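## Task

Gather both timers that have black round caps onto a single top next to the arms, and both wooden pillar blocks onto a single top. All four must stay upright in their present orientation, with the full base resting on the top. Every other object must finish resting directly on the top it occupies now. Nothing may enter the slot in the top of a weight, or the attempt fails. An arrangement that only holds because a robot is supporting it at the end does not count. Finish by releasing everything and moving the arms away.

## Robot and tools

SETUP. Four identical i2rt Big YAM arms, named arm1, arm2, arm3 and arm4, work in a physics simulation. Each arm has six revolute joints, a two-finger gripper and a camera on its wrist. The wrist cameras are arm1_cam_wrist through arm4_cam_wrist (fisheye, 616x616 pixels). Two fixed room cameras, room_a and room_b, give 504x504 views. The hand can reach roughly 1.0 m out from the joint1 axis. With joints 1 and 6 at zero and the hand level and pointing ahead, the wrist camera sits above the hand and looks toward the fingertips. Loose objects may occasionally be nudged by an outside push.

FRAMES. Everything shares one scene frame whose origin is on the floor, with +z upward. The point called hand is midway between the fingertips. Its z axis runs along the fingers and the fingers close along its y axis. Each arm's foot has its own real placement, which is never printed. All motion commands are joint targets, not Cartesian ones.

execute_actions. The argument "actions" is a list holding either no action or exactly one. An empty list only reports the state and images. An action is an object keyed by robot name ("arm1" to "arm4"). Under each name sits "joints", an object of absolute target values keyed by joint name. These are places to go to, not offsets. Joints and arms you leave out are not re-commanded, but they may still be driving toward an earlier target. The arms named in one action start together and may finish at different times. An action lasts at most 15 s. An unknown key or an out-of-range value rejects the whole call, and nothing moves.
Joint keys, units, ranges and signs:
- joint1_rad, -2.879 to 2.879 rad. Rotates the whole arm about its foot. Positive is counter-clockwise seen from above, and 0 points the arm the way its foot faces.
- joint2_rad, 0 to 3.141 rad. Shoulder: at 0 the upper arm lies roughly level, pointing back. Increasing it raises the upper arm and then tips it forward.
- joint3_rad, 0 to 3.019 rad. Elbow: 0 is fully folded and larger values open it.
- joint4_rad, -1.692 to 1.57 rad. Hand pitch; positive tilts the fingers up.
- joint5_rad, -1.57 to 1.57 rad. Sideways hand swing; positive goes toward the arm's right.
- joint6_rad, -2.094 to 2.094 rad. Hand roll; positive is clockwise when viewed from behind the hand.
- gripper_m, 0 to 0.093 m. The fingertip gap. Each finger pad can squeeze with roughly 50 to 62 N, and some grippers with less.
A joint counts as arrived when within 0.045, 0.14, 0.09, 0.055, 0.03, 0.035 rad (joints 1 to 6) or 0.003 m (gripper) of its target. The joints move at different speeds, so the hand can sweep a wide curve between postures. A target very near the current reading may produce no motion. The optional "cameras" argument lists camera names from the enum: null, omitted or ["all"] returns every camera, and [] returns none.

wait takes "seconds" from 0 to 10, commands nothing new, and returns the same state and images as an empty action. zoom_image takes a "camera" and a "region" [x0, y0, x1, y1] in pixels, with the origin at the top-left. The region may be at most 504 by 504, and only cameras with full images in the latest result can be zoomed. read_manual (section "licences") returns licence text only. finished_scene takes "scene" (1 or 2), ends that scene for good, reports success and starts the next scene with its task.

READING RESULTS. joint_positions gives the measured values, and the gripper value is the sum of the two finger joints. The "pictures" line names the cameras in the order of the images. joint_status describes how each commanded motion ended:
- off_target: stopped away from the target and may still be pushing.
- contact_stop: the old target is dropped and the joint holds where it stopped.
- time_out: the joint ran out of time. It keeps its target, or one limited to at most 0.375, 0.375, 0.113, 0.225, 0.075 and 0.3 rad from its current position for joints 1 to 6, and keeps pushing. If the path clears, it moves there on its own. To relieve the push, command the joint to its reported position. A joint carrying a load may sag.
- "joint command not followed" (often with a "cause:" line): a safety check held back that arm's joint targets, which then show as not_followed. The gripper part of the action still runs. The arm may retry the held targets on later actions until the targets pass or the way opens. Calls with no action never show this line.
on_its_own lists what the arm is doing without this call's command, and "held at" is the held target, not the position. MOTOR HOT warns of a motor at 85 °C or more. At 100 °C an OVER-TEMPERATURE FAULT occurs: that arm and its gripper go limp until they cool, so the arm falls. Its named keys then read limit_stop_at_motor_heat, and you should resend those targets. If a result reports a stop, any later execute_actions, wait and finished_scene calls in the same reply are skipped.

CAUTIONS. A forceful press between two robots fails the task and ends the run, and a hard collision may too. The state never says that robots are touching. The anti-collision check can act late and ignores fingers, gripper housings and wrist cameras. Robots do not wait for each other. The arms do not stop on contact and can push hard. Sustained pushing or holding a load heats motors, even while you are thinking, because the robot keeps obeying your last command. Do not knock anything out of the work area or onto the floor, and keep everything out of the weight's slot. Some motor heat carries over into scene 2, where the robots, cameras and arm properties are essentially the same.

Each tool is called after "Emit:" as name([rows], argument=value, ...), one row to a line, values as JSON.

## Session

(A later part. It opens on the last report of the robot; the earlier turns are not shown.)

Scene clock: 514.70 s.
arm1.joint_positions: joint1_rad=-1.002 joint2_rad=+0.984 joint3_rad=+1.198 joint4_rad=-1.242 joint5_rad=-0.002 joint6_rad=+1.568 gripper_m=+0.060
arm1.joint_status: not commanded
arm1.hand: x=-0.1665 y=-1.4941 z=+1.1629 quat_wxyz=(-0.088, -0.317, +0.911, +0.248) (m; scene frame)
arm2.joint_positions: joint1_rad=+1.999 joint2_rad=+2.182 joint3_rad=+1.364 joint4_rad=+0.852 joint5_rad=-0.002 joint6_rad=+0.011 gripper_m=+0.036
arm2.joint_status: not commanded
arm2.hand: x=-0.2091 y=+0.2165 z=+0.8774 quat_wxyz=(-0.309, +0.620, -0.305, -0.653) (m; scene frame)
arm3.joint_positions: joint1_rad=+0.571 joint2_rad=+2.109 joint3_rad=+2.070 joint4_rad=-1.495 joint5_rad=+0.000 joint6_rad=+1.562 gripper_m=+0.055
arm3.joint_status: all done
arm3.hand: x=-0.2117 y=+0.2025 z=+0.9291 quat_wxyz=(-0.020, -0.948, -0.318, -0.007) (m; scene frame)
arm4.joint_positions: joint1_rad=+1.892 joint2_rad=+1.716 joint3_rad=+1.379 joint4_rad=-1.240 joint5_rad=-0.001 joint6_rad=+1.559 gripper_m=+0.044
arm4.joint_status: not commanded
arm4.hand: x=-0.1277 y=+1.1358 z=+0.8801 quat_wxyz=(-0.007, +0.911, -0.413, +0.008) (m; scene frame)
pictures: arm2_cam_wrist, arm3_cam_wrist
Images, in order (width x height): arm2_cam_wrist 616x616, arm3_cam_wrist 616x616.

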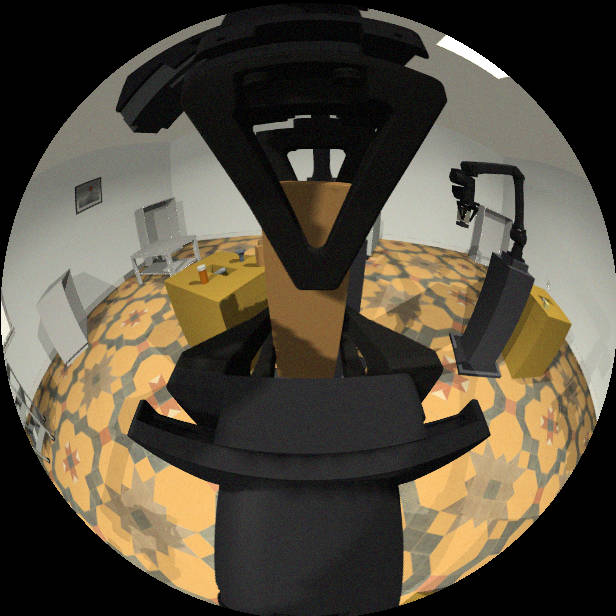

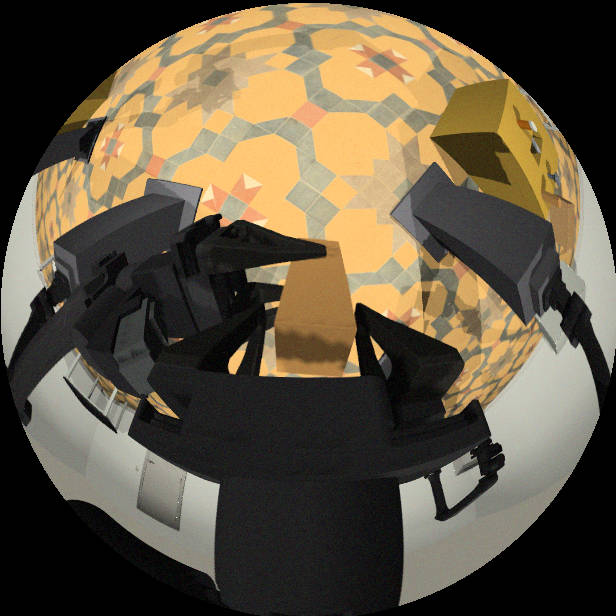

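Emit:
execute_actions([
  {"arm3":{"joints":{"gripper_m":0.025}}},
], cameras=[])

Emit:
execute_actions([
  {"arm2":{"joints":{"gripper_m":0.09}}},
], cameras=["arm2_cam_wrist"])

Emit:
execute_actions([
  {"arm3":{"joints":{"joint2_rad":1.75}}},
], cameras=["arm2_cam_wrist"])

Scene clock: 534.37 s.
arm1.joint_positions: joint1_rad=-1.002 joint2_rad=+0.984 joint3_rad=+1.198 joint4_rad=-1.242 joint5_rad=-0.002 joint6_rad=+1.568 gripper_m=+0.060
arm1.joint_status: not commanded
arm1.hand: x=-0.1665 y=-1.4941 z=+1.1629 quat_wxyz=(-0.088, -0.317, +0.911, +0.248) (m; scene frame)
arm2.joint_positions: joint1_rad=+1.999 joint2_rad=+2.182 joint3_rad=+1.364 joint4_rad=+0.854 joint5_rad=-0.004 joint6_rad=+0.011 gripper_m=+0.036
arm2.joint_status: not commanded
arm2.hand: x=-0.2093 y=+0.2163 z=+0.8777 quat_wxyz=(-0.309, +0.620, -0.305, -0.654) (m; scene frame)
arm3.joint_positions: joint1_rad=+0.571 joint2_rad=+2.109 joint3_rad=+2.070 joint4_rad=-1.500 joint5_rad=+0.000 joint6_rad=+1.572 gripper_m=+0.036
arm3.joint_status: gripper_m off_target (ended at +0.036, target +0.025)
arm3.hand: x=-0.2127 y=+0.2033 z=+0.9291 quat_wxyz=(-0.018, -0.949, -0.313, -0.007) (m; scene frame)
arm4.joint_positions: joint1_rad=+1.892 joint2_rad=+1.716 joint3_rad=+1.379 joint4_rad=-1.240 joint5_rad=-0.001 joint6_rad=+1.559 gripper_m=+0.044
arm4.joint_status: not commanded
arm4.hand: x=-0.1277 y=+1.1358 z=+0.8801 quat_wxyz=(-0.007, +0.911, -0.413, +0.008) (m; scene frame)
pictures: none
No camera images: the call's "cameras" was empty. Leave "cameras" out to get every camera's image.

Scene clock: 535.07 s.
arm1.joint_positions: joint1_rad=-1.002 joint2_rad=+0.984 joint3_rad=+1.198 joint4_rad=-1.242 joint5_rad=-0.002 joint6_rad=+1.568 gripper_m=+0.060
arm1.joint_status: not commanded
arm1.hand: x=-0.1665 y=-1.4941 z=+1.1629 quat_wxyz=(-0.088, -0.317, +0.911, +0.248) (m; scene frame)
arm2.joint_positions: joint1_rad=+1.999 joint2_rad=+2.169 joint3_rad=+1.364 joint4_rad=+0.859 joint5_rad=-0.002 joint6_rad=+0.011 gripper_m=+0.090
arm2.joint_status: all done
arm2.hand: x=-0.2089 y=+0.2162 z=+0.8892 quat_wxyz=(-0.312, +0.614, -0.302, -0.659) (m; scene frame)
arm3.joint_positions: joint1_rad=+0.571 joint2_rad=+2.111 joint3_rad=+2.070 joint4_rad=-1.501 joint5_rad=+0.000 joint6_rad=+1.573 gripper_m=+0.036
arm3.joint_status: not commanded
arm3.hand: x=-0.2127 y=+0.2033 z=+0.9279 quat_wxyz=(-0.017, -0.950, -0.313, -0.006) (m; scene frame)
arm4.joint_positions: joint1_rad=+1.892 joint2_rad=+1.716 joint3_rad=+1.379 joint4_rad=-1.240 joint5_rad=-0.001 joint6_rad=+1.559 gripper_m=+0.044
arm4.joint_status: not commanded
arm4.hand: x=-0.1277 y=+1.1358 z=+0.8801 quat_wxyz=(-0.007, +0.911, -0.413, +0.008) (m; scene frame)
pictures: arm2_cam_wrist
Images, in order (width x height): arm2_cam_wrist 616x616.

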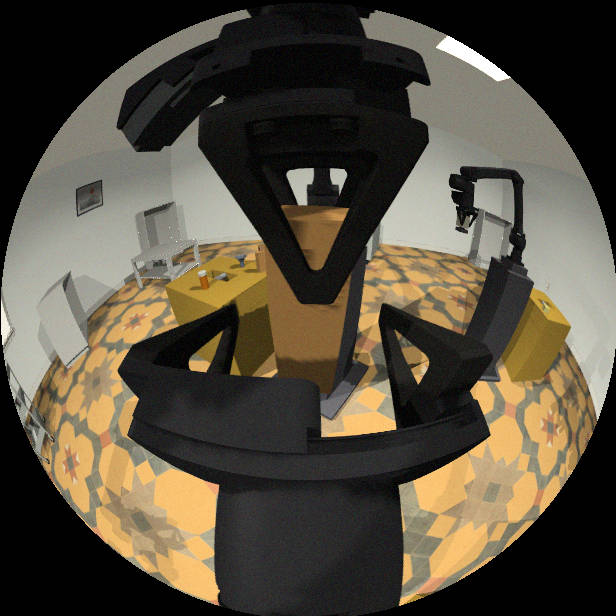

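Scene clock: 536.80 s.
arm1.joint_positions: joint1_rad=-1.002 joint2_rad=+0.984 joint3_rad=+1.198 joint4_rad=-1.242 joint5_rad=-0.002 joint6_rad=+1.568 gripper_m=+0.060
arm1.joint_status: not commanded
arm1.hand: x=-0.1665 y=-1.4941 z=+1.1629 quat_wxyz=(-0.088, -0.317, +0.911, +0.248) (m; scene frame)
arm2.joint_positions: joint1_rad=+1.999 joint2_rad=+2.169 joint3_rad=+1.364 joint4_rad=+0.859 joint5_rad=-0.002 joint6_rad=+0.011 gripper_m=+0.090
arm2.joint_status: not commanded
arm2.hand: x=-0.2089 y=+0.2162 z=+0.8892 quat_wxyz=(-0.312, +0.614, -0.302, -0.659) (m; scene frame)
arm3.joint_positions: joint1_rad=+0.571 joint2_rad=+1.769 joint3_rad=+2.085 joint4_rad=-1.501 joint5_rad=+0.000 joint6_rad=+1.573 gripper_m=+0.036
arm3.joint_status: all done
arm3.hand: x=-0.2406 y=+0.2404 z=+1.1478 quat_wxyz=(-0.185, -0.932, -0.307, -0.062) (m; scene frame)
arm4.joint_positions: joint1_rad=+1.892 joint2_rad=+1.716 joint3_rad=+1.379 joint4_rad=-1.240 joint5_rad=-0.001 joint6_rad=+1.559 gripper_m=+0.044
arm4.joint_status: not commanded
arm4.hand: x=-0.1277 y=+1.1358 z=+0.8801 quat_wxyz=(-0.007, +0.911, -0.413, +0.008) (m; scene frame)
pictures: arm2_cam_wrist
Images, in order (width x height): arm2_cam_wrist 616x616.

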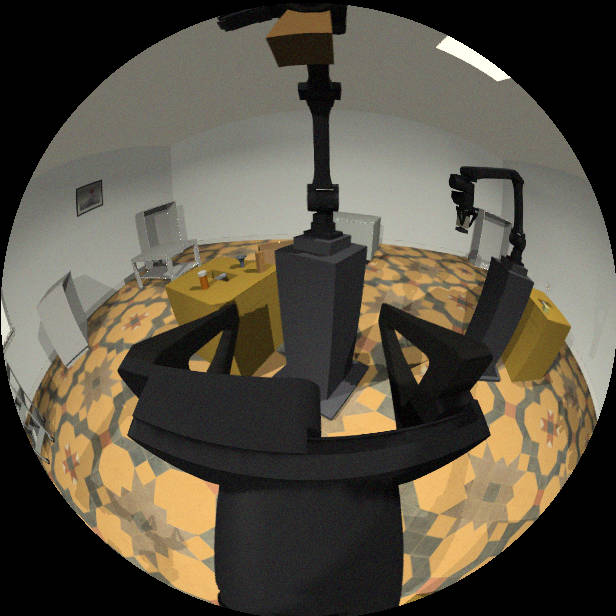

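Emit:
execute_actions([
  {"arm3":{"joints":{"joint1_rad":-0.5,"joint2_rad":1.6}}},
], cameras=[])

Emit:
execute_actions([
  {"arm3":{"joints":{"joint1_rad":-1.423,"joint3_rad":0.945,"joint4_rad":-0.445}},"arm2":{"joints":{"joint2_rad":1.4,"joint4_rad":-1.45,"joint6_rad":1.575,"gripper_m":0.08}}},
], cameras=[])

Emit:
execute_actions([
  {"arm3":{"joints":{"joint2_rad":2.02}}},
], cameras=["arm3_cam_wrist","room_b"])

Scene clock: 563.53 s.
arm1.joint_positions: joint1_rad=-1.002 joint2_rad=+0.984 joint3_rad=+1.198 joint4_rad=-1.242 joint5_rad=-0.002 joint6_rad=+1.568 gripper_m=+0.060
arm1.joint_status: not commanded
arm1.hand: x=-0.1665 y=-1.4941 z=+1.1629 quat_wxyz=(-0.088, -0.317, +0.911, +0.248) (m; scene frame)
arm2.joint_positions: joint1_rad=+1.999 joint2_rad=+2.169 joint3_rad=+1.364 joint4_rad=+0.859 joint5_rad=-0.002 joint6_rad=+0.011 gripper_m=+0.090
arm2.joint_status: not commanded
arm2.hand: x=-0.2089 y=+0.2162 z=+0.8892 quat_wxyz=(-0.312, +0.614, -0.302, -0.659) (m; scene frame)
arm3.joint_positions: joint1_rad=-0.505 joint2_rad=+1.619 joint3_rad=+2.085 joint4_rad=-1.501 joint5_rad=+0.001 joint6_rad=+1.573 gripper_m=+0.036
arm3.joint_status: all done
arm3.hand: x=-0.8534 y=+0.2175 z=+1.2314 quat_wxyz=(-0.260, -0.941, +0.211, +0.055) (m; scene frame)
arm4.joint_positions: joint1_rad=+1.892 joint2_rad=+1.716 joint3_rad=+1.379 joint4_rad=-1.240 joint5_rad=-0.001 joint6_rad=+1.559 gripper_m=+0.044
arm4.joint_status: not commanded
arm4.hand: x=-0.1277 y=+1.1358 z=+0.8801 quat_wxyz=(-0.007, +0.911, -0.413, +0.008) (m; scene frame)
pictures: none
No camera images: the call's "cameras" was empty. Leave "cameras" out to get every camera's image.

Scene clock: 565.70 s.
arm1.joint_positions: joint1_rad=-1.002 joint2_rad=+0.984 joint3_rad=+1.198 joint4_rad=-1.242 joint5_rad=-0.002 joint6_rad=+1.568 gripper_m=+0.060
arm1.joint_status: not commanded
arm1.hand: x=-0.1665 y=-1.4941 z=+1.1629 quat_wxyz=(-0.088, -0.317, +0.911, +0.248) (m; scene frame)
arm2.joint_positions: joint1_rad=+1.999 joint2_rad=+1.404 joint3_rad=+1.371 joint4_rad=-1.441 joint5_rad=-0.002 joint6_rad=+1.561 gripper_m=+0.080
arm2.joint_status: all done
arm2.hand: x=+0.0220 y=-0.0749 z=+1.0005 quat_wxyz=(+0.020, +0.332, -0.942, -0.049) (m; scene frame)
arm3.joint_positions: joint1_rad=-1.429 joint2_rad=+1.616 joint3_rad=+0.938 joint4_rad=-0.468 joint5_rad=+0.003 joint6_rad=+1.573 gripper_m=+0.035
arm3.joint_status: all done
arm3.hand: x=-1.1023 y=+0.6322 z=+0.8051 quat_wxyz=(-0.163, -0.759, +0.617, +0.131) (m; scene frame)
arm4.joint_positions: joint1_rad=+1.892 joint2_rad=+1.716 joint3_rad=+1.379 joint4_rad=-1.240 joint5_rad=-0.001 joint6_rad=+1.559 gripper_m=+0.044
arm4.joint_status: not commanded
arm4.hand: x=-0.1277 y=+1.1358 z=+0.8801 quat_wxyz=(-0.007, +0.911, -0.413, +0.008) (m; scene frame)
pictures: none
No camera images: the call's "cameras" was empty. Leave "cameras" out to get every camera's image.

Scene clock: 566.97 s.
arm1.joint_positions: joint1_rad=-1.002 joint2_rad=+0.984 joint3_rad=+1.198 joint4_rad=-1.242 joint5_rad=-0.002 joint6_rad=+1.568 gripper_m=+0.060
arm1.joint_status: not commanded
arm1.hand: x=-0.1665 y=-1.4941 z=+1.1629 quat_wxyz=(-0.088, -0.317, +0.911, +0.248) (m; scene frame)
arm2.joint_positions: joint1_rad=+1.999 joint2_rad=+1.404 joint3_rad=+1.371 joint4_rad=-1.441 joint5_rad=-0.002 joint6_rad=+1.561 gripper_m=+0.080
arm2.joint_status: not commanded
arm2.hand: x=+0.0220 y=-0.0749 z=+1.0005 quat_wxyz=(+0.020, +0.332, -0.942, -0.049) (m; scene frame)
arm3.joint_positions: joint1_rad=-1.429 joint2_rad=+2.036 joint3_rad=+0.935 joint4_rad=-0.458 joint5_rad=+0.003 joint6_rad=+1.573 gripper_m=+0.035
arm3.joint_status: all done
arm3.hand: x=-1.0255 y=+0.6475 z=+0.6151 quat_wxyz=(-0.004, -0.776, +0.630, +0.002) (m; scene frame)
arm4.joint_positions: joint1_rad=+1.892 joint2_rad=+1.716 joint3_rad=+1.379 joint4_rad=-1.240 joint5_rad=-0.001 joint6_rad=+1.559 gripper_m=+0.044
arm4.joint_status: not commanded
arm4.hand: x=-0.1277 y=+1.1358 z=+0.8801 quat_wxyz=(-0.007, +0.911, -0.413, +0.008) (m; scene frame)
pictures: arm3_cam_wrist, room_b
Images, in order (width x height): arm3_cam_wrist 616x616, room_b 504x504.

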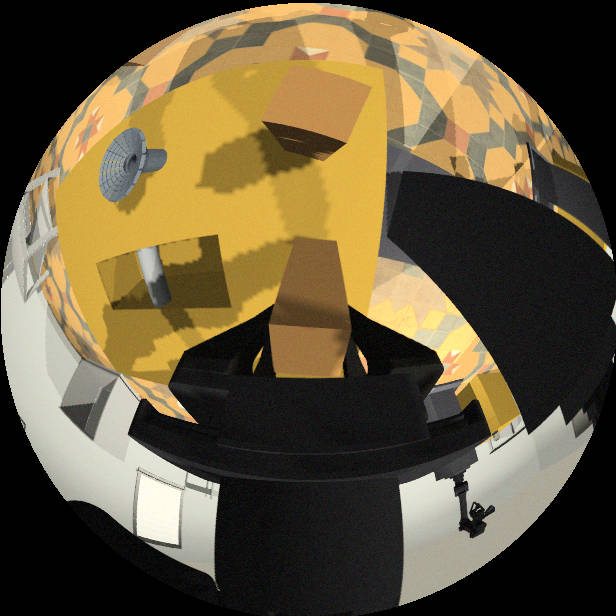

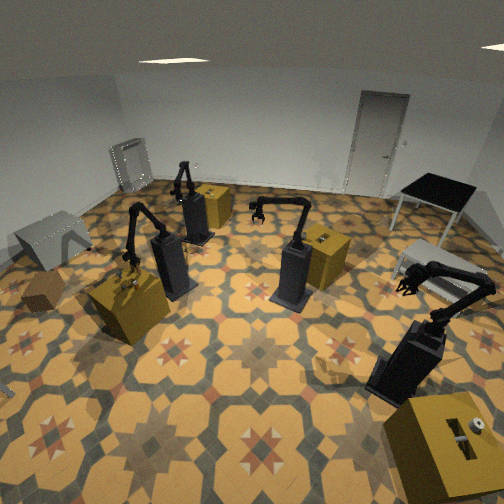

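Emit:
execute_actions([
  {"arm3":{"joints":{"joint2_rad":2.085,"joint3_rad":0.96,"joint4_rad":-0.41}}},
], cameras=["arm3_cam_wrist","room_b"])

Emit:
zoom_image(camera="room_b", region=[100, 240, 170, 310])

Scene clock: 579.00 s.
arm1.joint_positions: joint1_rad=-1.002 joint2_rad=+0.984 joint3_rad=+1.198 joint4_rad=-1.242 joint5_rad=-0.002 joint6_rad=+1.568 gripper_m=+0.060
arm1.joint_status: not commanded
arm1.hand: x=-0.1665 y=-1.4941 z=+1.1629 quat_wxyz=(-0.088, -0.317, +0.911, +0.248) (m; scene frame)
arm2.joint_positions: joint1_rad=+1.999 joint2_rad=+1.404 joint3_rad=+1.371 joint4_rad=-1.441 joint5_rad=-0.002 joint6_rad=+1.561 gripper_m=+0.080
arm2.joint_status: not commanded
arm2.hand: x=+0.0220 y=-0.0749 z=+1.0005 quat_wxyz=(+0.020, +0.332, -0.942, -0.049) (m; scene frame)
arm3.joint_positions: joint1_rad=-1.429 joint2_rad=+2.081 joint3_rad=+0.938 joint4_rad=-0.424 joint5_rad=+0.003 joint6_rad=+1.573 gripper_m=+0.035
arm3.joint_status: all done
arm3.hand: x=-1.0224 y=+0.6481 z=+0.5972 quat_wxyz=(+0.000, -0.776, +0.630, -0.001) (m; scene frame)
arm4.joint_positions: joint1_rad=+1.892 joint2_rad=+1.716 joint3_rad=+1.379 joint4_rad=-1.240 joint5_rad=-0.001 joint6_rad=+1.559 gripper_m=+0.044
arm4.joint_status: not commanded
arm4.hand: x=-0.1277 y=+1.1358 z=+0.8801 quat_wxyz=(-0.007, +0.911, -0.413, +0.008) (m; scene frame)
pictures: arm3_cam_wrist, room_b
Images, in order (width x height): arm3_cam_wrist 616x616, room_b 504x504.

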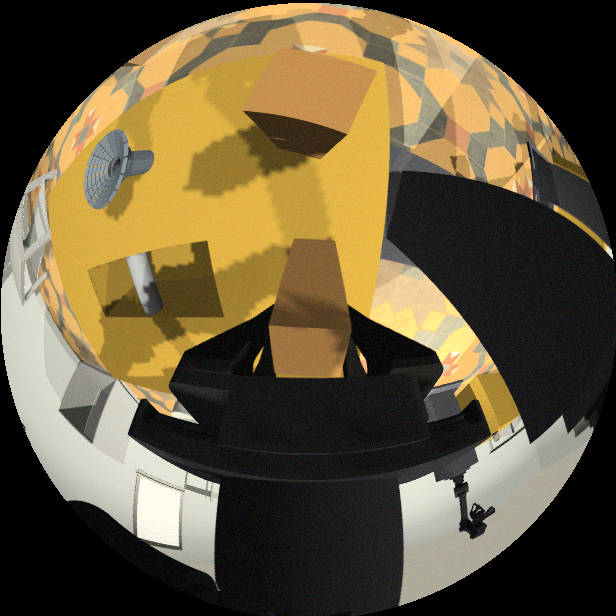

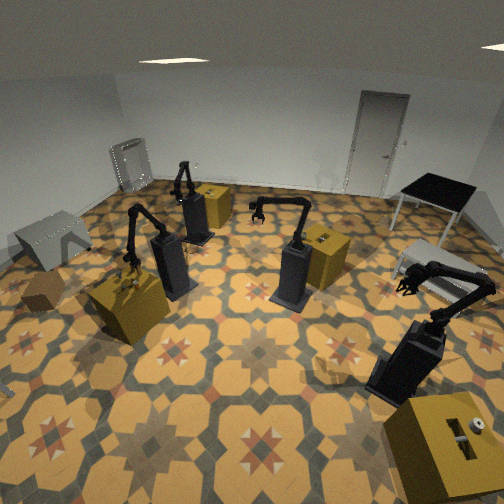

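Region (100, 240, 170, 310) of room_b's 504x504 image, scaled by 7.200, with more detail than that image has.

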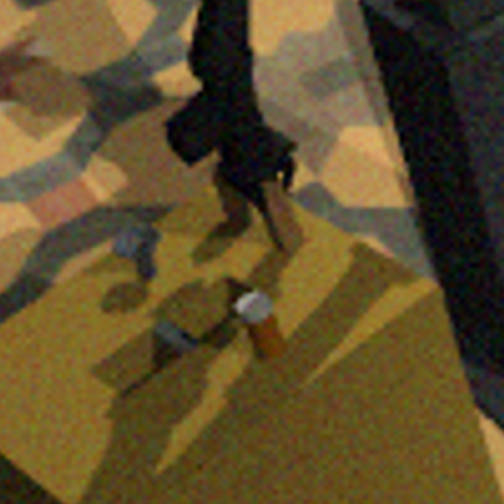

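Close; a bit lower.

Emit:
execute_actions([
  {"arm3":{"joints":{"joint2_rad":2.125,"joint3_rad":0.975,"joint4_rad":-0.385}}},
], cameras=["arm3_cam_wrist"])

Scene clock: 590.70 s.
arm1.joint_positions: joint1_rad=-1.002 joint2_rad=+0.984 joint3_rad=+1.198 joint4_rad=-1.242 joint5_rad=-0.002 joint6_rad=+1.568 gripper_m=+0.060
arm1.joint_status: not commanded
arm1.hand: x=-0.1665 y=-1.4941 z=+1.1629 quat_wxyz=(-0.088, -0.317, +0.911, +0.248) (m; scene frame)
arm2.joint_positions: joint1_rad=+1.999 joint2_rad=+1.404 joint3_rad=+1.371 joint4_rad=-1.441 joint5_rad=-0.002 joint6_rad=+1.561 gripper_m=+0.080
arm2.joint_status: not commanded
arm2.hand: x=+0.0220 y=-0.0749 z=+1.0005 quat_wxyz=(+0.020, +0.332, -0.942, -0.049) (m; scene frame)
arm3.joint_positions: joint1_rad=-1.429 joint2_rad=+2.085 joint3_rad=+0.945 joint4_rad=-0.419 joint5_rad=+0.002 joint6_rad=+1.573 gripper_m=+0.035
arm3.joint_status: all done
arm3.hand: x=-1.0262 y=+0.6472 z=+0.5966 quat_wxyz=(-0.003, -0.776, +0.630, +0.001) (m; scene frame)
arm4.joint_positions: joint1_rad=+1.892 joint2_rad=+1.716 joint3_rad=+1.379 joint4_rad=-1.240 joint5_rad=-0.001 joint6_rad=+1.559 gripper_m=+0.044
arm4.joint_status: not commanded
arm4.hand: x=-0.1277 y=+1.1358 z=+0.8801 quat_wxyz=(-0.007, +0.911, -0.413, +0.008) (m; scene frame)
pictures: arm3_cam_wrist
Images, in order (width x height): arm3_cam_wrist 616x616.

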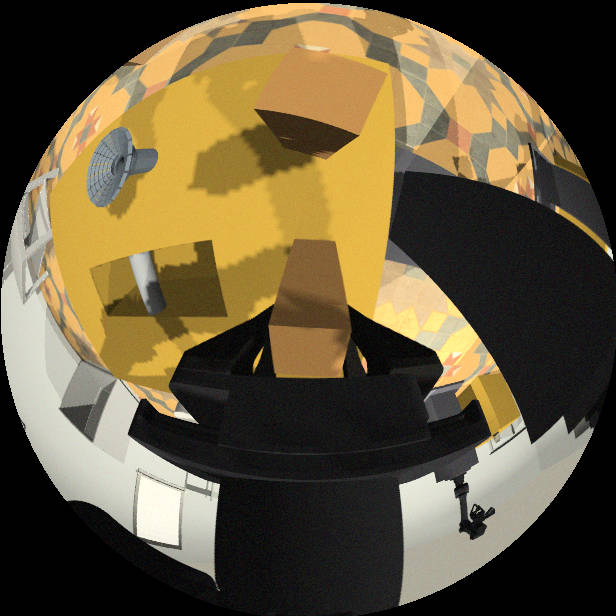

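Emit:
execute_actions([
  {"arm3":{"joints":{"joint2_rad":2.085,"joint3_rad":0.96,"joint4_rad":-0.41,"gripper_m":0.09}}},
], cameras=[])

Emit:
execute_actions([
  {"arm3":{"joints":{"joint2_rad":1.9,"joint4_rad":-0.6}}},
], cameras=["arm3_cam_wrist"])

Scene clock: 599.17 s.
arm1.joint_positions: joint1_rad=-1.002 joint2_rad=+0.984 joint3_rad=+1.198 joint4_rad=-1.242 joint5_rad=-0.002 joint6_rad=+1.568 gripper_m=+0.060
arm1.joint_status: not commanded
arm1.hand: x=-0.1665 y=-1.4941 z=+1.1629 quat_wxyz=(-0.088, -0.317, +0.911, +0.248) (m; scene frame)
arm2.joint_positions: joint1_rad=+1.999 joint2_rad=+1.404 joint3_rad=+1.371 joint4_rad=-1.441 joint5_rad=-0.002 joint6_rad=+1.561 gripper_m=+0.080
arm2.joint_status: not commanded
arm2.hand: x=+0.0220 y=-0.0749 z=+1.0005 quat_wxyz=(+0.020, +0.332, -0.942, -0.049) (m; scene frame)
arm3.joint_positions: joint1_rad=-1.429 joint2_rad=+2.086 joint3_rad=+0.945 joint4_rad=-0.419 joint5_rad=+0.002 joint6_rad=+1.573 gripper_m=+0.090
arm3.joint_status: all done
arm3.hand: x=-1.0259 y=+0.6473 z=+0.5962 quat_wxyz=(-0.003, -0.776, +0.630, +0.001) (m; scene frame)
arm4.joint_positions: joint1_rad=+1.892 joint2_rad=+1.716 joint3_rad=+1.379 joint4_rad=-1.240 joint5_rad=-0.001 joint6_rad=+1.559 gripper_m=+0.044
arm4.joint_status: not commanded
arm4.hand: x=-0.1277 y=+1.1358 z=+0.8801 quat_wxyz=(-0.007, +0.911, -0.413, +0.008) (m; scene frame)
pictures: none
No camera images: the call's "cameras" was empty. Leave "cameras" out to get every camera's image.

Scene clock: 600.27 s.
arm1.joint_positions: joint1_rad=-1.002 joint2_rad=+0.984 joint3_rad=+1.198 joint4_rad=-1.242 joint5_rad=-0.002 joint6_rad=+1.568 gripper_m=+0.060
arm1.joint_status: not commanded
arm1.hand: x=-0.1665 y=-1.4941 z=+1.1629 quat_wxyz=(-0.088, -0.317, +0.911, +0.248) (m; scene frame)
arm2.joint_positions: joint1_rad=+1.999 joint2_rad=+1.404 joint3_rad=+1.371 joint4_rad=-1.441 joint5_rad=-0.002 joint6_rad=+1.561 gripper_m=+0.080
arm2.joint_status: not commanded
arm2.hand: x=+0.0220 y=-0.0749 z=+1.0005 quat_wxyz=(+0.020, +0.332, -0.942, -0.049) (m; scene frame)
arm3.joint_positions: joint1_rad=-1.429 joint2_rad=+1.893 joint3_rad=+0.945 joint4_rad=-0.585 joint5_rad=+0.002 joint6_rad=+1.573 gripper_m=+0.090
arm3.joint_status: all done
arm3.hand: x=-1.0351 y=+0.6457 z=+0.6750 quat_wxyz=(-0.014, -0.776, +0.630, +0.009) (m; scene frame)
arm4.joint_positions: joint1_rad=+1.892 joint2_rad=+1.716 joint3_rad=+1.379 joint4_rad=-1.240 joint5_rad=-0.001 joint6_rad=+1.559 gripper_m=+0.044
arm4.joint_status: not commanded
arm4.hand: x=-0.1277 y=+1.1358 z=+0.8801 quat_wxyz=(-0.007, +0.911, -0.413, +0.008) (m; scene frame)
pictures: arm3_cam_wrist
Images, in order (width x height): arm3_cam_wrist 616x616.

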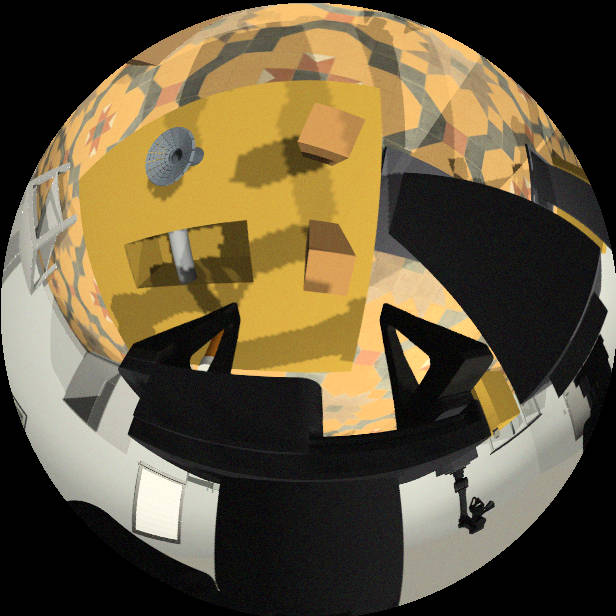

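Emit:
execute_actions([
  {"arm3":{"joints":{"joint2_rad":1.5,"joint4_rad":0.3,"joint1_rad":-0.8,"gripper_m":0.093}}},
], cameras=[])

Emit:
execute_actions([
  {"arm3":{"joints":{"joint1_rad":2.19,"joint2_rad":1.89,"joint3_rad":0.54,"joint4_rad":1.39,"joint6_rad":0}}},
], cameras=["arm3_cam_wrist","arm4_cam_wrist"])

Scene clock: 615.90 s.
arm1.joint_positions: joint1_rad=-1.002 joint2_rad=+0.984 joint3_rad=+1.198 joint4_rad=-1.242 joint5_rad=-0.002 joint6_rad=+1.568 gripper_m=+0.060
arm1.joint_status: not commanded
arm1.hand: x=-0.1665 y=-1.4941 z=+1.1629 quat_wxyz=(-0.088, -0.317, +0.911, +0.248) (m; scene frame)
arm2.joint_positions: joint1_rad=+1.999 joint2_rad=+1.404 joint3_rad=+1.371 joint4_rad=-1.441 joint5_rad=-0.002 joint6_rad=+1.561 gripper_m=+0.080
arm2.joint_status: not commanded
arm2.hand: x=+0.0220 y=-0.0749 z=+1.0005 quat_wxyz=(+0.020, +0.332, -0.942, -0.049) (m; scene frame)
arm3.joint_positions: joint1_rad=-0.795 joint2_rad=+1.492 joint3_rad=+0.945 joint4_rad=+0.273 joint5_rad=+0.000 joint6_rad=+1.573 gripper_m=+0.093
arm3.joint_status: all done
arm3.hand: x=-1.0229 y=+0.2724 z=+1.0121 quat_wxyz=(-0.565, -0.744, +0.286, +0.212) (m; scene frame)
arm4.joint_positions: joint1_rad=+1.892 joint2_rad=+1.716 joint3_rad=+1.379 joint4_rad=-1.240 joint5_rad=-0.001 joint6_rad=+1.559 gripper_m=+0.044
arm4.joint_status: not commanded
arm4.hand: x=-0.1277 y=+1.1358 z=+0.8801 quat_wxyz=(-0.007, +0.911, -0.413, +0.008) (m; scene frame)
pictures: none
No camera images: the call's "cameras" was empty. Leave "cameras" out to get every camera's image.

Scene clock: 618.43 s.
arm1.joint_positions: joint1_rad=-1.002 joint2_rad=+0.984 joint3_rad=+1.198 joint4_rad=-1.242 joint5_rad=-0.002 joint6_rad=+1.568 gripper_m=+0.060
arm1.joint_status: not commanded
arm1.hand: x=-0.1665 y=-1.4941 z=+1.1629 quat_wxyz=(-0.088, -0.317, +0.911, +0.248) (m; scene frame)
arm2.joint_positions: joint1_rad=+1.999 joint2_rad=+1.404 joint3_rad=+1.371 joint4_rad=-1.441 joint5_rad=-0.002 joint6_rad=+1.561 gripper_m=+0.080
arm2.joint_status: not commanded
arm2.hand: x=+0.0220 y=-0.0749 z=+1.0005 quat_wxyz=(+0.020, +0.332, -0.942, -0.049) (m; scene frame)
arm3.joint_positions: joint1_rad=+2.187 joint2_rad=+1.893 joint3_rad=+0.543 joint4_rad=+1.361 joint5_rad=+0.000 joint6_rad=+0.009 gripper_m=+0.093
arm3.joint_status: all done
arm3.hand: x=-0.1917 y=+1.0743 z=+0.8634 quat_wxyz=(-0.670, +0.235, -0.662, -0.239) (m; scene frame)
arm4.joint_positions: joint1_rad=+1.892 joint2_rad=+1.716 joint3_rad=+1.379 joint4_rad=-1.240 joint5_rad=-0.001 joint6_rad=+1.559 gripper_m=+0.044
arm4.joint_status: not commanded
arm4.hand: x=-0.1277 y=+1.1358 z=+0.8801 quat_wxyz=(-0.007, +0.911, -0.413, +0.008) (m; scene frame)
pictures: arm3_cam_wrist, arm4_cam_wrist
Images, in order (width x height): arm3_cam_wrist 616x616, arm4_cam_wrist 616x616.

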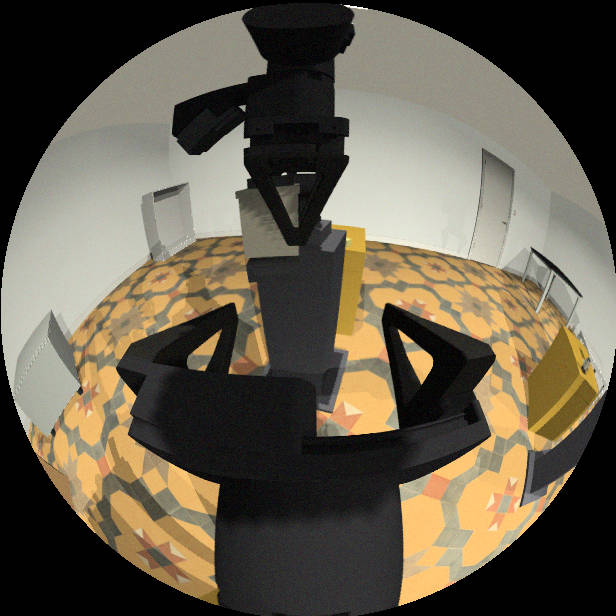

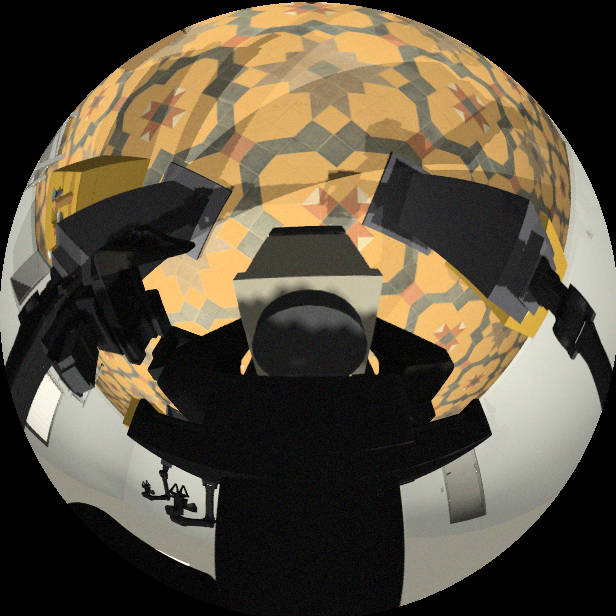

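Emit:
zoom_image(camera="arm3_cam_wrist", region=[210, 140, 390, 320])

Region (210, 140, 390, 320) of arm3_cam_wrist's 616x616 image, scaled by 2.800, with more detail than that image has.

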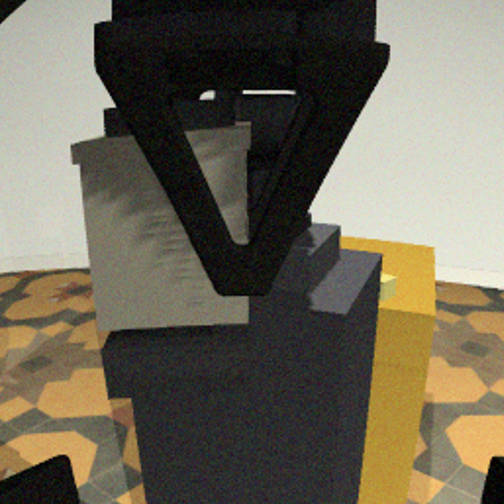

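Emit:
execute_actions([
  {"arm3":{"joints":{"joint1_rad":2.245,"joint2_rad":1.95,"joint3_rad":0.69,"joint4_rad":1.27}}},
], cameras=["arm3_cam_wrist","arm4_cam_wrist"])

Scene clock: 652.63 s.
arm1.joint_positions: joint1_rad=-1.002 joint2_rad=+0.984 joint3_rad=+1.198 joint4_rad=-1.242 joint5_rad=-0.002 joint6_rad=+1.568 gripper_m=+0.060
arm1.joint_status: not commanded
arm1.hand: x=-0.1665 y=-1.4941 z=+1.1629 quat_wxyz=(-0.088, -0.317, +0.911, +0.248) (m; scene frame)
arm2.joint_positions: joint1_rad=+1.999 joint2_rad=+1.404 joint3_rad=+1.371 joint4_rad=-1.441 joint5_rad=-0.002 joint6_rad=+1.561 gripper_m=+0.080
arm2.joint_status: not commanded
arm2.hand: x=+0.0220 y=-0.0749 z=+1.0005 quat_wxyz=(+0.020, +0.332, -0.942, -0.049) (m; scene frame)
arm3.joint_positions: joint1_rad=+2.237 joint2_rad=+1.953 joint3_rad=+0.672 joint4_rad=+1.287 joint5_rad=+0.000 joint6_rad=+0.009 gripper_m=+0.093
arm3.joint_status: all done
arm3.hand: x=-0.1754 y=+1.1252 z=+0.8571 quat_wxyz=(-0.662, +0.252, -0.658, -0.255) (m; scene frame)
arm4.joint_positions: joint1_rad=+1.892 joint2_rad=+1.716 joint3_rad=+1.379 joint4_rad=-1.240 joint5_rad=-0.001 joint6_rad=+1.559 gripper_m=+0.044
arm4.joint_status: not commanded
arm4.hand: x=-0.1277 y=+1.1358 z=+0.8801 quat_wxyz=(-0.007, +0.911, -0.413, +0.008) (m; scene frame)
pictures: arm3_cam_wrist, arm4_cam_wrist
Images, in order (width x height): arm3_cam_wrist 616x616, arm4_cam_wrist 616x616.

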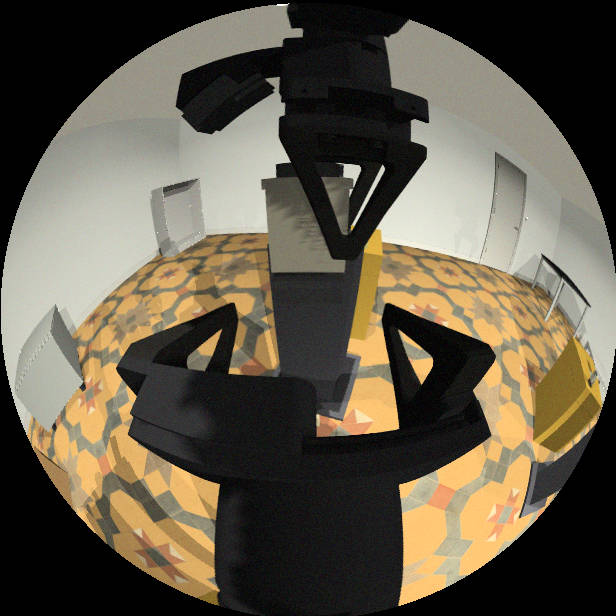

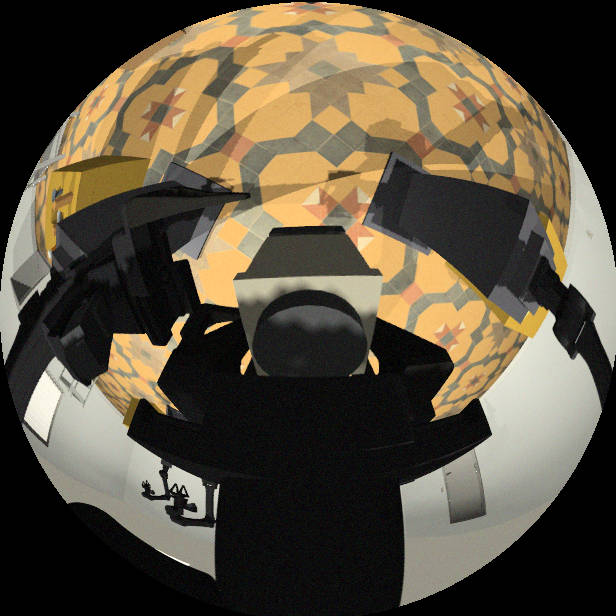

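Emit:
execute_actions([
  {"arm3":{"joints":{"joint2_rad":1.98,"joint3_rad":0.81,"joint4_rad":1.165}}},
], cameras=["arm3_cam_wrist","arm4_cam_wrist"])

Scene clock: 672.00 s.
arm1.joint_positions: joint1_rad=-1.002 joint2_rad=+0.984 joint3_rad=+1.198 joint4_rad=-1.242 joint5_rad=-0.002 joint6_rad=+1.568 gripper_m=+0.060
arm1.joint_status: not commanded
arm1.hand: x=-0.1665 y=-1.4941 z=+1.1629 quat_wxyz=(-0.088, -0.317, +0.911, +0.248) (m; scene frame)
arm2.joint_positions: joint1_rad=+1.999 joint2_rad=+1.404 joint3_rad=+1.371 joint4_rad=-1.441 joint5_rad=-0.002 joint6_rad=+1.561 gripper_m=+0.080
arm2.joint_status: not commanded
arm2.hand: x=+0.0220 y=-0.0749 z=+1.0005 quat_wxyz=(+0.020, +0.332, -0.942, -0.049) (m; scene frame)
arm3.joint_positions: joint1_rad=+2.237 joint2_rad=+1.979 joint3_rad=+0.788 joint4_rad=+1.182 joint5_rad=+0.000 joint6_rad=+0.009 gripper_m=+0.093
arm3.joint_status: all done
arm3.hand: x=-0.1450 y=+1.1526 z=+0.8593 quat_wxyz=(-0.657, +0.254, -0.663, -0.253) (m; scene frame)
arm4.joint_positions: joint1_rad=+1.892 joint2_rad=+1.716 joint3_rad=+1.379 joint4_rad=-1.240 joint5_rad=-0.001 joint6_rad=+1.559 gripper_m=+0.044
arm4.joint_status: not commanded
arm4.hand: x=-0.1277 y=+1.1358 z=+0.8801 quat_wxyz=(-0.007, +0.911, -0.413, +0.008) (m; scene frame)
pictures: arm3_cam_wrist, arm4_cam_wrist
Images, in order (width x height): arm3_cam_wrist 616x616, arm4_cam_wrist 616x616.

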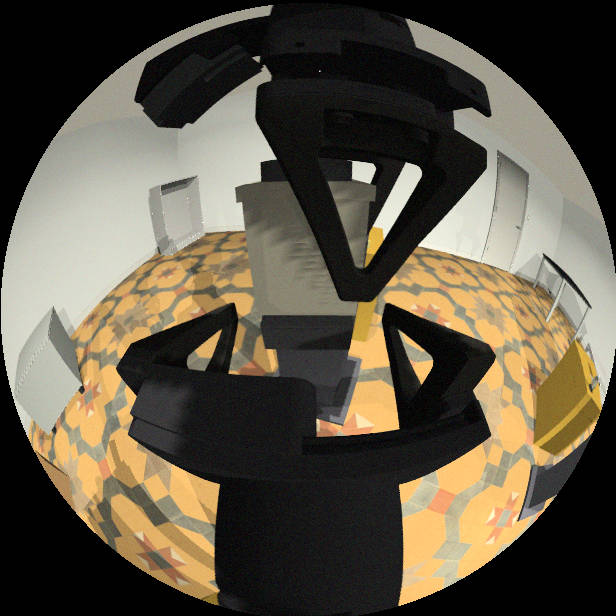

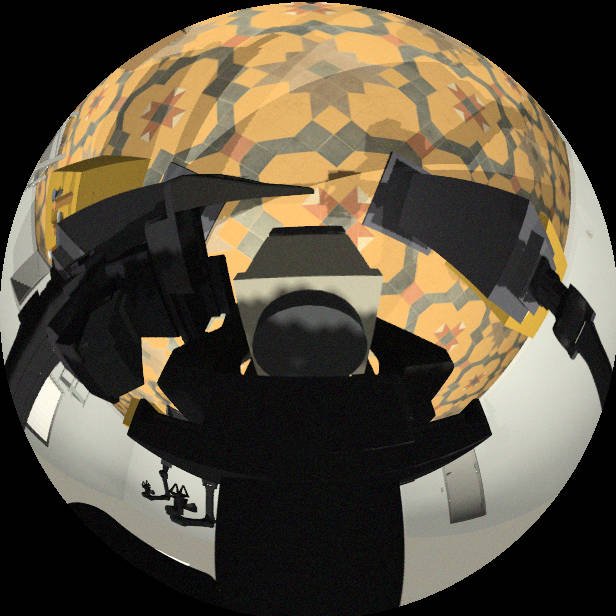

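Emit:
execute_actions([
  {"arm3":{"joints":{"joint4_rad":1.245,"gripper_m":0.065}}},
], cameras=["arm3_cam_wrist"])

Scene clock: 691.03 s.
arm1.joint_positions: joint1_rad=-1.002 joint2_rad=+0.984 joint3_rad=+1.198 joint4_rad=-1.242 joint5_rad=-0.002 joint6_rad=+1.568 gripper_m=+0.060
arm1.joint_status: not commanded
arm1.hand: x=-0.1665 y=-1.4941 z=+1.1629 quat_wxyz=(-0.088, -0.317, +0.911, +0.248) (m; scene frame)
arm2.joint_positions: joint1_rad=+1.999 joint2_rad=+1.404 joint3_rad=+1.371 joint4_rad=-1.441 joint5_rad=-0.002 joint6_rad=+1.561 gripper_m=+0.080
arm2.joint_status: not commanded
arm2.hand: x=+0.0220 y=-0.0749 z=+1.0005 quat_wxyz=(+0.020, +0.332, -0.942, -0.049) (m; scene frame)
arm3.joint_positions: joint1_rad=+2.237 joint2_rad=+1.979 joint3_rad=+0.788 joint4_rad=+1.218 joint5_rad=+0.000 joint6_rad=+0.009 gripper_m=+0.065
arm3.joint_status: all done
arm3.hand: x=-0.1451 y=+1.1526 z=+0.8682 quat_wxyz=(-0.669, +0.249, -0.651, -0.258) (m; scene frame)
arm4.joint_positions: joint1_rad=+1.892 joint2_rad=+1.716 joint3_rad=+1.379 joint4_rad=-1.240 joint5_rad=-0.001 joint6_rad=+1.559 gripper_m=+0.044
arm4.joint_status: not commanded
arm4.hand: x=-0.1277 y=+1.1358 z=+0.8801 quat_wxyz=(-0.007, +0.911, -0.413, +0.008) (m; scene frame)
pictures: arm3_cam_wrist
Images, in order (width x height): arm3_cam_wrist 616x616.

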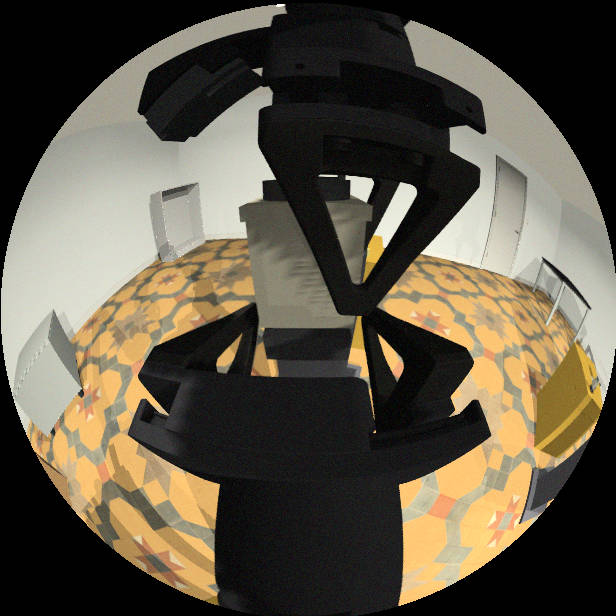

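Emit:
execute_actions([
  {"arm3":{"joints":{"gripper_m":0.033}}},
], cameras=["arm3_cam_wrist","arm4_cam_wrist"])

Scene clock: 697.40 s.
arm1.joint_positions: joint1_rad=-1.002 joint2_rad=+0.984 joint3_rad=+1.198 joint4_rad=-1.242 joint5_rad=-0.002 joint6_rad=+1.568 gripper_m=+0.060
arm1.joint_status: not commanded
arm1.hand: x=-0.1665 y=-1.4941 z=+1.1629 quat_wxyz=(-0.088, -0.317, +0.911, +0.248) (m; scene frame)
arm2.joint_positions: joint1_rad=+1.999 joint2_rad=+1.404 joint3_rad=+1.371 joint4_rad=-1.441 joint5_rad=-0.002 joint6_rad=+1.561 gripper_m=+0.080
arm2.joint_status: not commanded
arm2.hand: x=+0.0220 y=-0.0749 z=+1.0005 quat_wxyz=(+0.020, +0.332, -0.942, -0.049) (m; scene frame)
arm3.joint_positions: joint1_rad=+2.238 joint2_rad=+1.979 joint3_rad=+0.788 joint4_rad=+1.218 joint5_rad=-0.002 joint6_rad=+0.007 gripper_m=+0.044
arm3.joint_status: gripper_m off_target (ended at +0.044, target +0.033)
arm3.hand: x=-0.1457 y=+1.1532 z=+0.8682 quat_wxyz=(-0.669, +0.251, -0.651, -0.258) (m; scene frame)
arm4.joint_positions: joint1_rad=+1.892 joint2_rad=+1.716 joint3_rad=+1.379 joint4_rad=-1.240 joint5_rad=-0.004 joint6_rad=+1.559 gripper_m=+0.044
arm4.joint_status: not commanded
arm4.hand: x=-0.1272 y=+1.1356 z=+0.8801 quat_wxyz=(-0.007, +0.911, -0.413, +0.009) (m; scene frame)
pictures: arm3_cam_wrist, arm4_cam_wrist
Images, in order (width x height): arm3_cam_wrist 616x616, arm4_cam_wrist 616x616.

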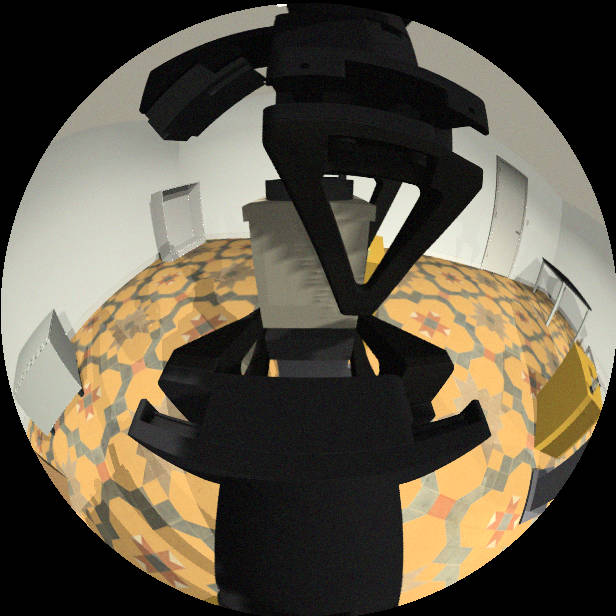

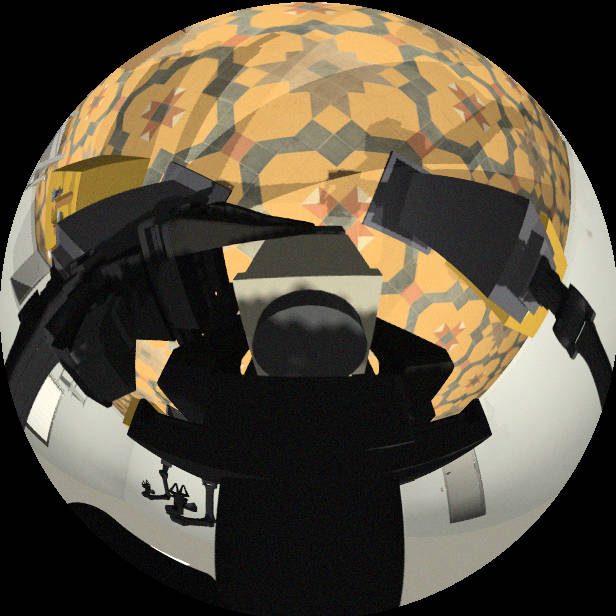

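Emit:
execute_actions([
  {"arm4":{"joints":{"gripper_m":0.07}}},
], cameras=["arm3_cam_wrist"])

Emit:
execute_actions([
  {"arm4":{"joints":{"joint2_rad":1.48}}},
], cameras=["arm3_cam_wrist"])

Scene clock: 706.00 s.
arm1.joint_positions: joint1_rad=-1.002 joint2_rad=+0.984 joint3_rad=+1.198 joint4_rad=-1.242 joint5_rad=-0.002 joint6_rad=+1.568 gripper_m=+0.060
arm1.joint_status: not commanded
arm1.hand: x=-0.1665 y=-1.4941 z=+1.1629 quat_wxyz=(-0.088, -0.317, +0.911, +0.248) (m; scene frame)
arm2.joint_positions: joint1_rad=+1.999 joint2_rad=+1.404 joint3_rad=+1.371 joint4_rad=-1.441 joint5_rad=-0.002 joint6_rad=+1.561 gripper_m=+0.080
arm2.joint_status: not commanded
arm2.hand: x=+0.0220 y=-0.0749 z=+1.0005 quat_wxyz=(+0.020, +0.332, -0.942, -0.049) (m; scene frame)
arm3.joint_positions: joint1_rad=+2.238 joint2_rad=+1.983 joint3_rad=+0.788 joint4_rad=+1.218 joint5_rad=-0.002 joint6_rad=+0.007 gripper_m=+0.044
arm3.joint_status: not commanded
arm3.hand: x=-0.1457 y=+1.1531 z=+0.8657 quat_wxyz=(-0.667, +0.251, -0.652, -0.258) (m; scene frame)
arm4.joint_positions: joint1_rad=+1.892 joint2_rad=+1.713 joint3_rad=+1.379 joint4_rad=-1.244 joint5_rad=-0.003 joint6_rad=+1.559 gripper_m=+0.070
arm4.joint_status: all done
arm4.hand: x=-0.1267 y=+1.1362 z=+0.8816 quat_wxyz=(-0.007, +0.911, -0.413, +0.009) (m; scene frame)
pictures: arm3_cam_wrist
Images, in order (width x height): arm3_cam_wrist 616x616.

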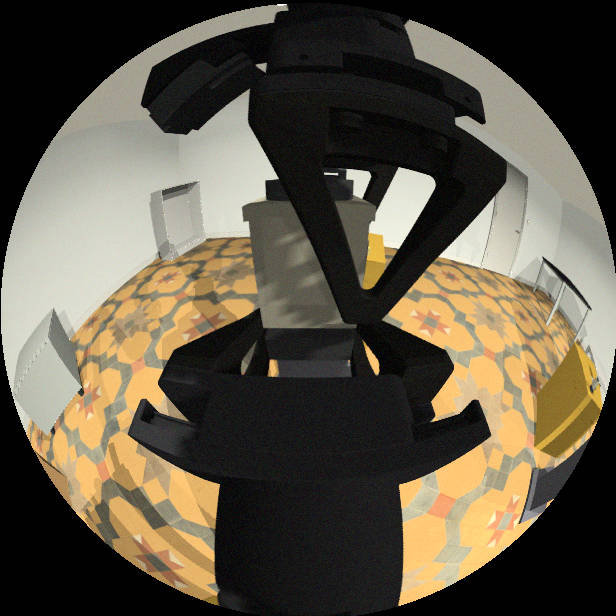

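Scene clock: 707.20 s.
arm1.joint_positions: joint1_rad=-1.002 joint2_rad=+0.984 joint3_rad=+1.198 joint4_rad=-1.242 joint5_rad=-0.002 joint6_rad=+1.568 gripper_m=+0.060
arm1.joint_status: not commanded
arm1.hand: x=-0.1665 y=-1.4941 z=+1.1629 quat_wxyz=(-0.088, -0.317, +0.911, +0.248) (m; scene frame)
arm2.joint_positions: joint1_rad=+1.999 joint2_rad=+1.404 joint3_rad=+1.371 joint4_rad=-1.441 joint5_rad=-0.002 joint6_rad=+1.561 gripper_m=+0.080
arm2.joint_status: not commanded
arm2.hand: x=+0.0220 y=-0.0749 z=+1.0005 quat_wxyz=(+0.020, +0.332, -0.942, -0.049) (m; scene frame)
arm3.joint_positions: joint1_rad=+2.238 joint2_rad=+1.983 joint3_rad=+0.788 joint4_rad=+1.218 joint5_rad=-0.002 joint6_rad=+0.007 gripper_m=+0.044
arm3.joint_status: not commanded
arm3.hand: x=-0.1457 y=+1.1531 z=+0.8657 quat_wxyz=(-0.667, +0.251, -0.652, -0.258) (m; scene frame)
arm4.joint_positions: joint1_rad=+1.892 joint2_rad=+1.471 joint3_rad=+1.379 joint4_rad=-1.244 joint5_rad=-0.003 joint6_rad=+1.559 gripper_m=+0.070
arm4.joint_status: all done
arm4.hand: x=-0.1188 y=+1.1440 z=+0.9970 quat_wxyz=(+0.102, +0.905, -0.410, -0.042) (m; scene frame)
pictures: arm3_cam_wrist
Images, in order (width x height): arm3_cam_wrist 616x616.

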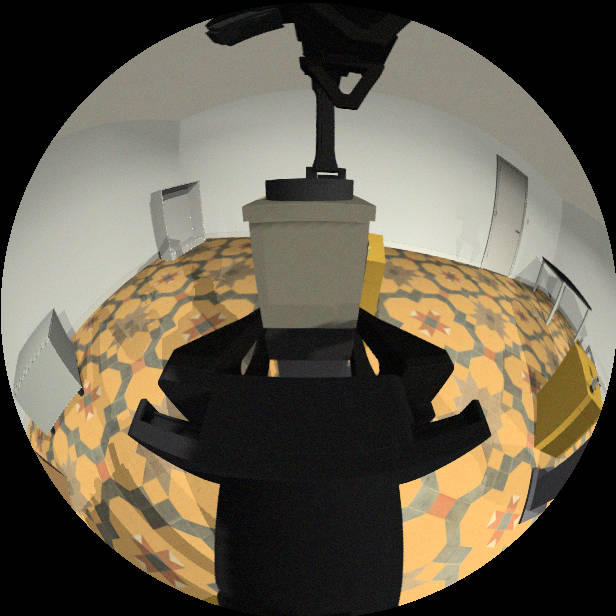

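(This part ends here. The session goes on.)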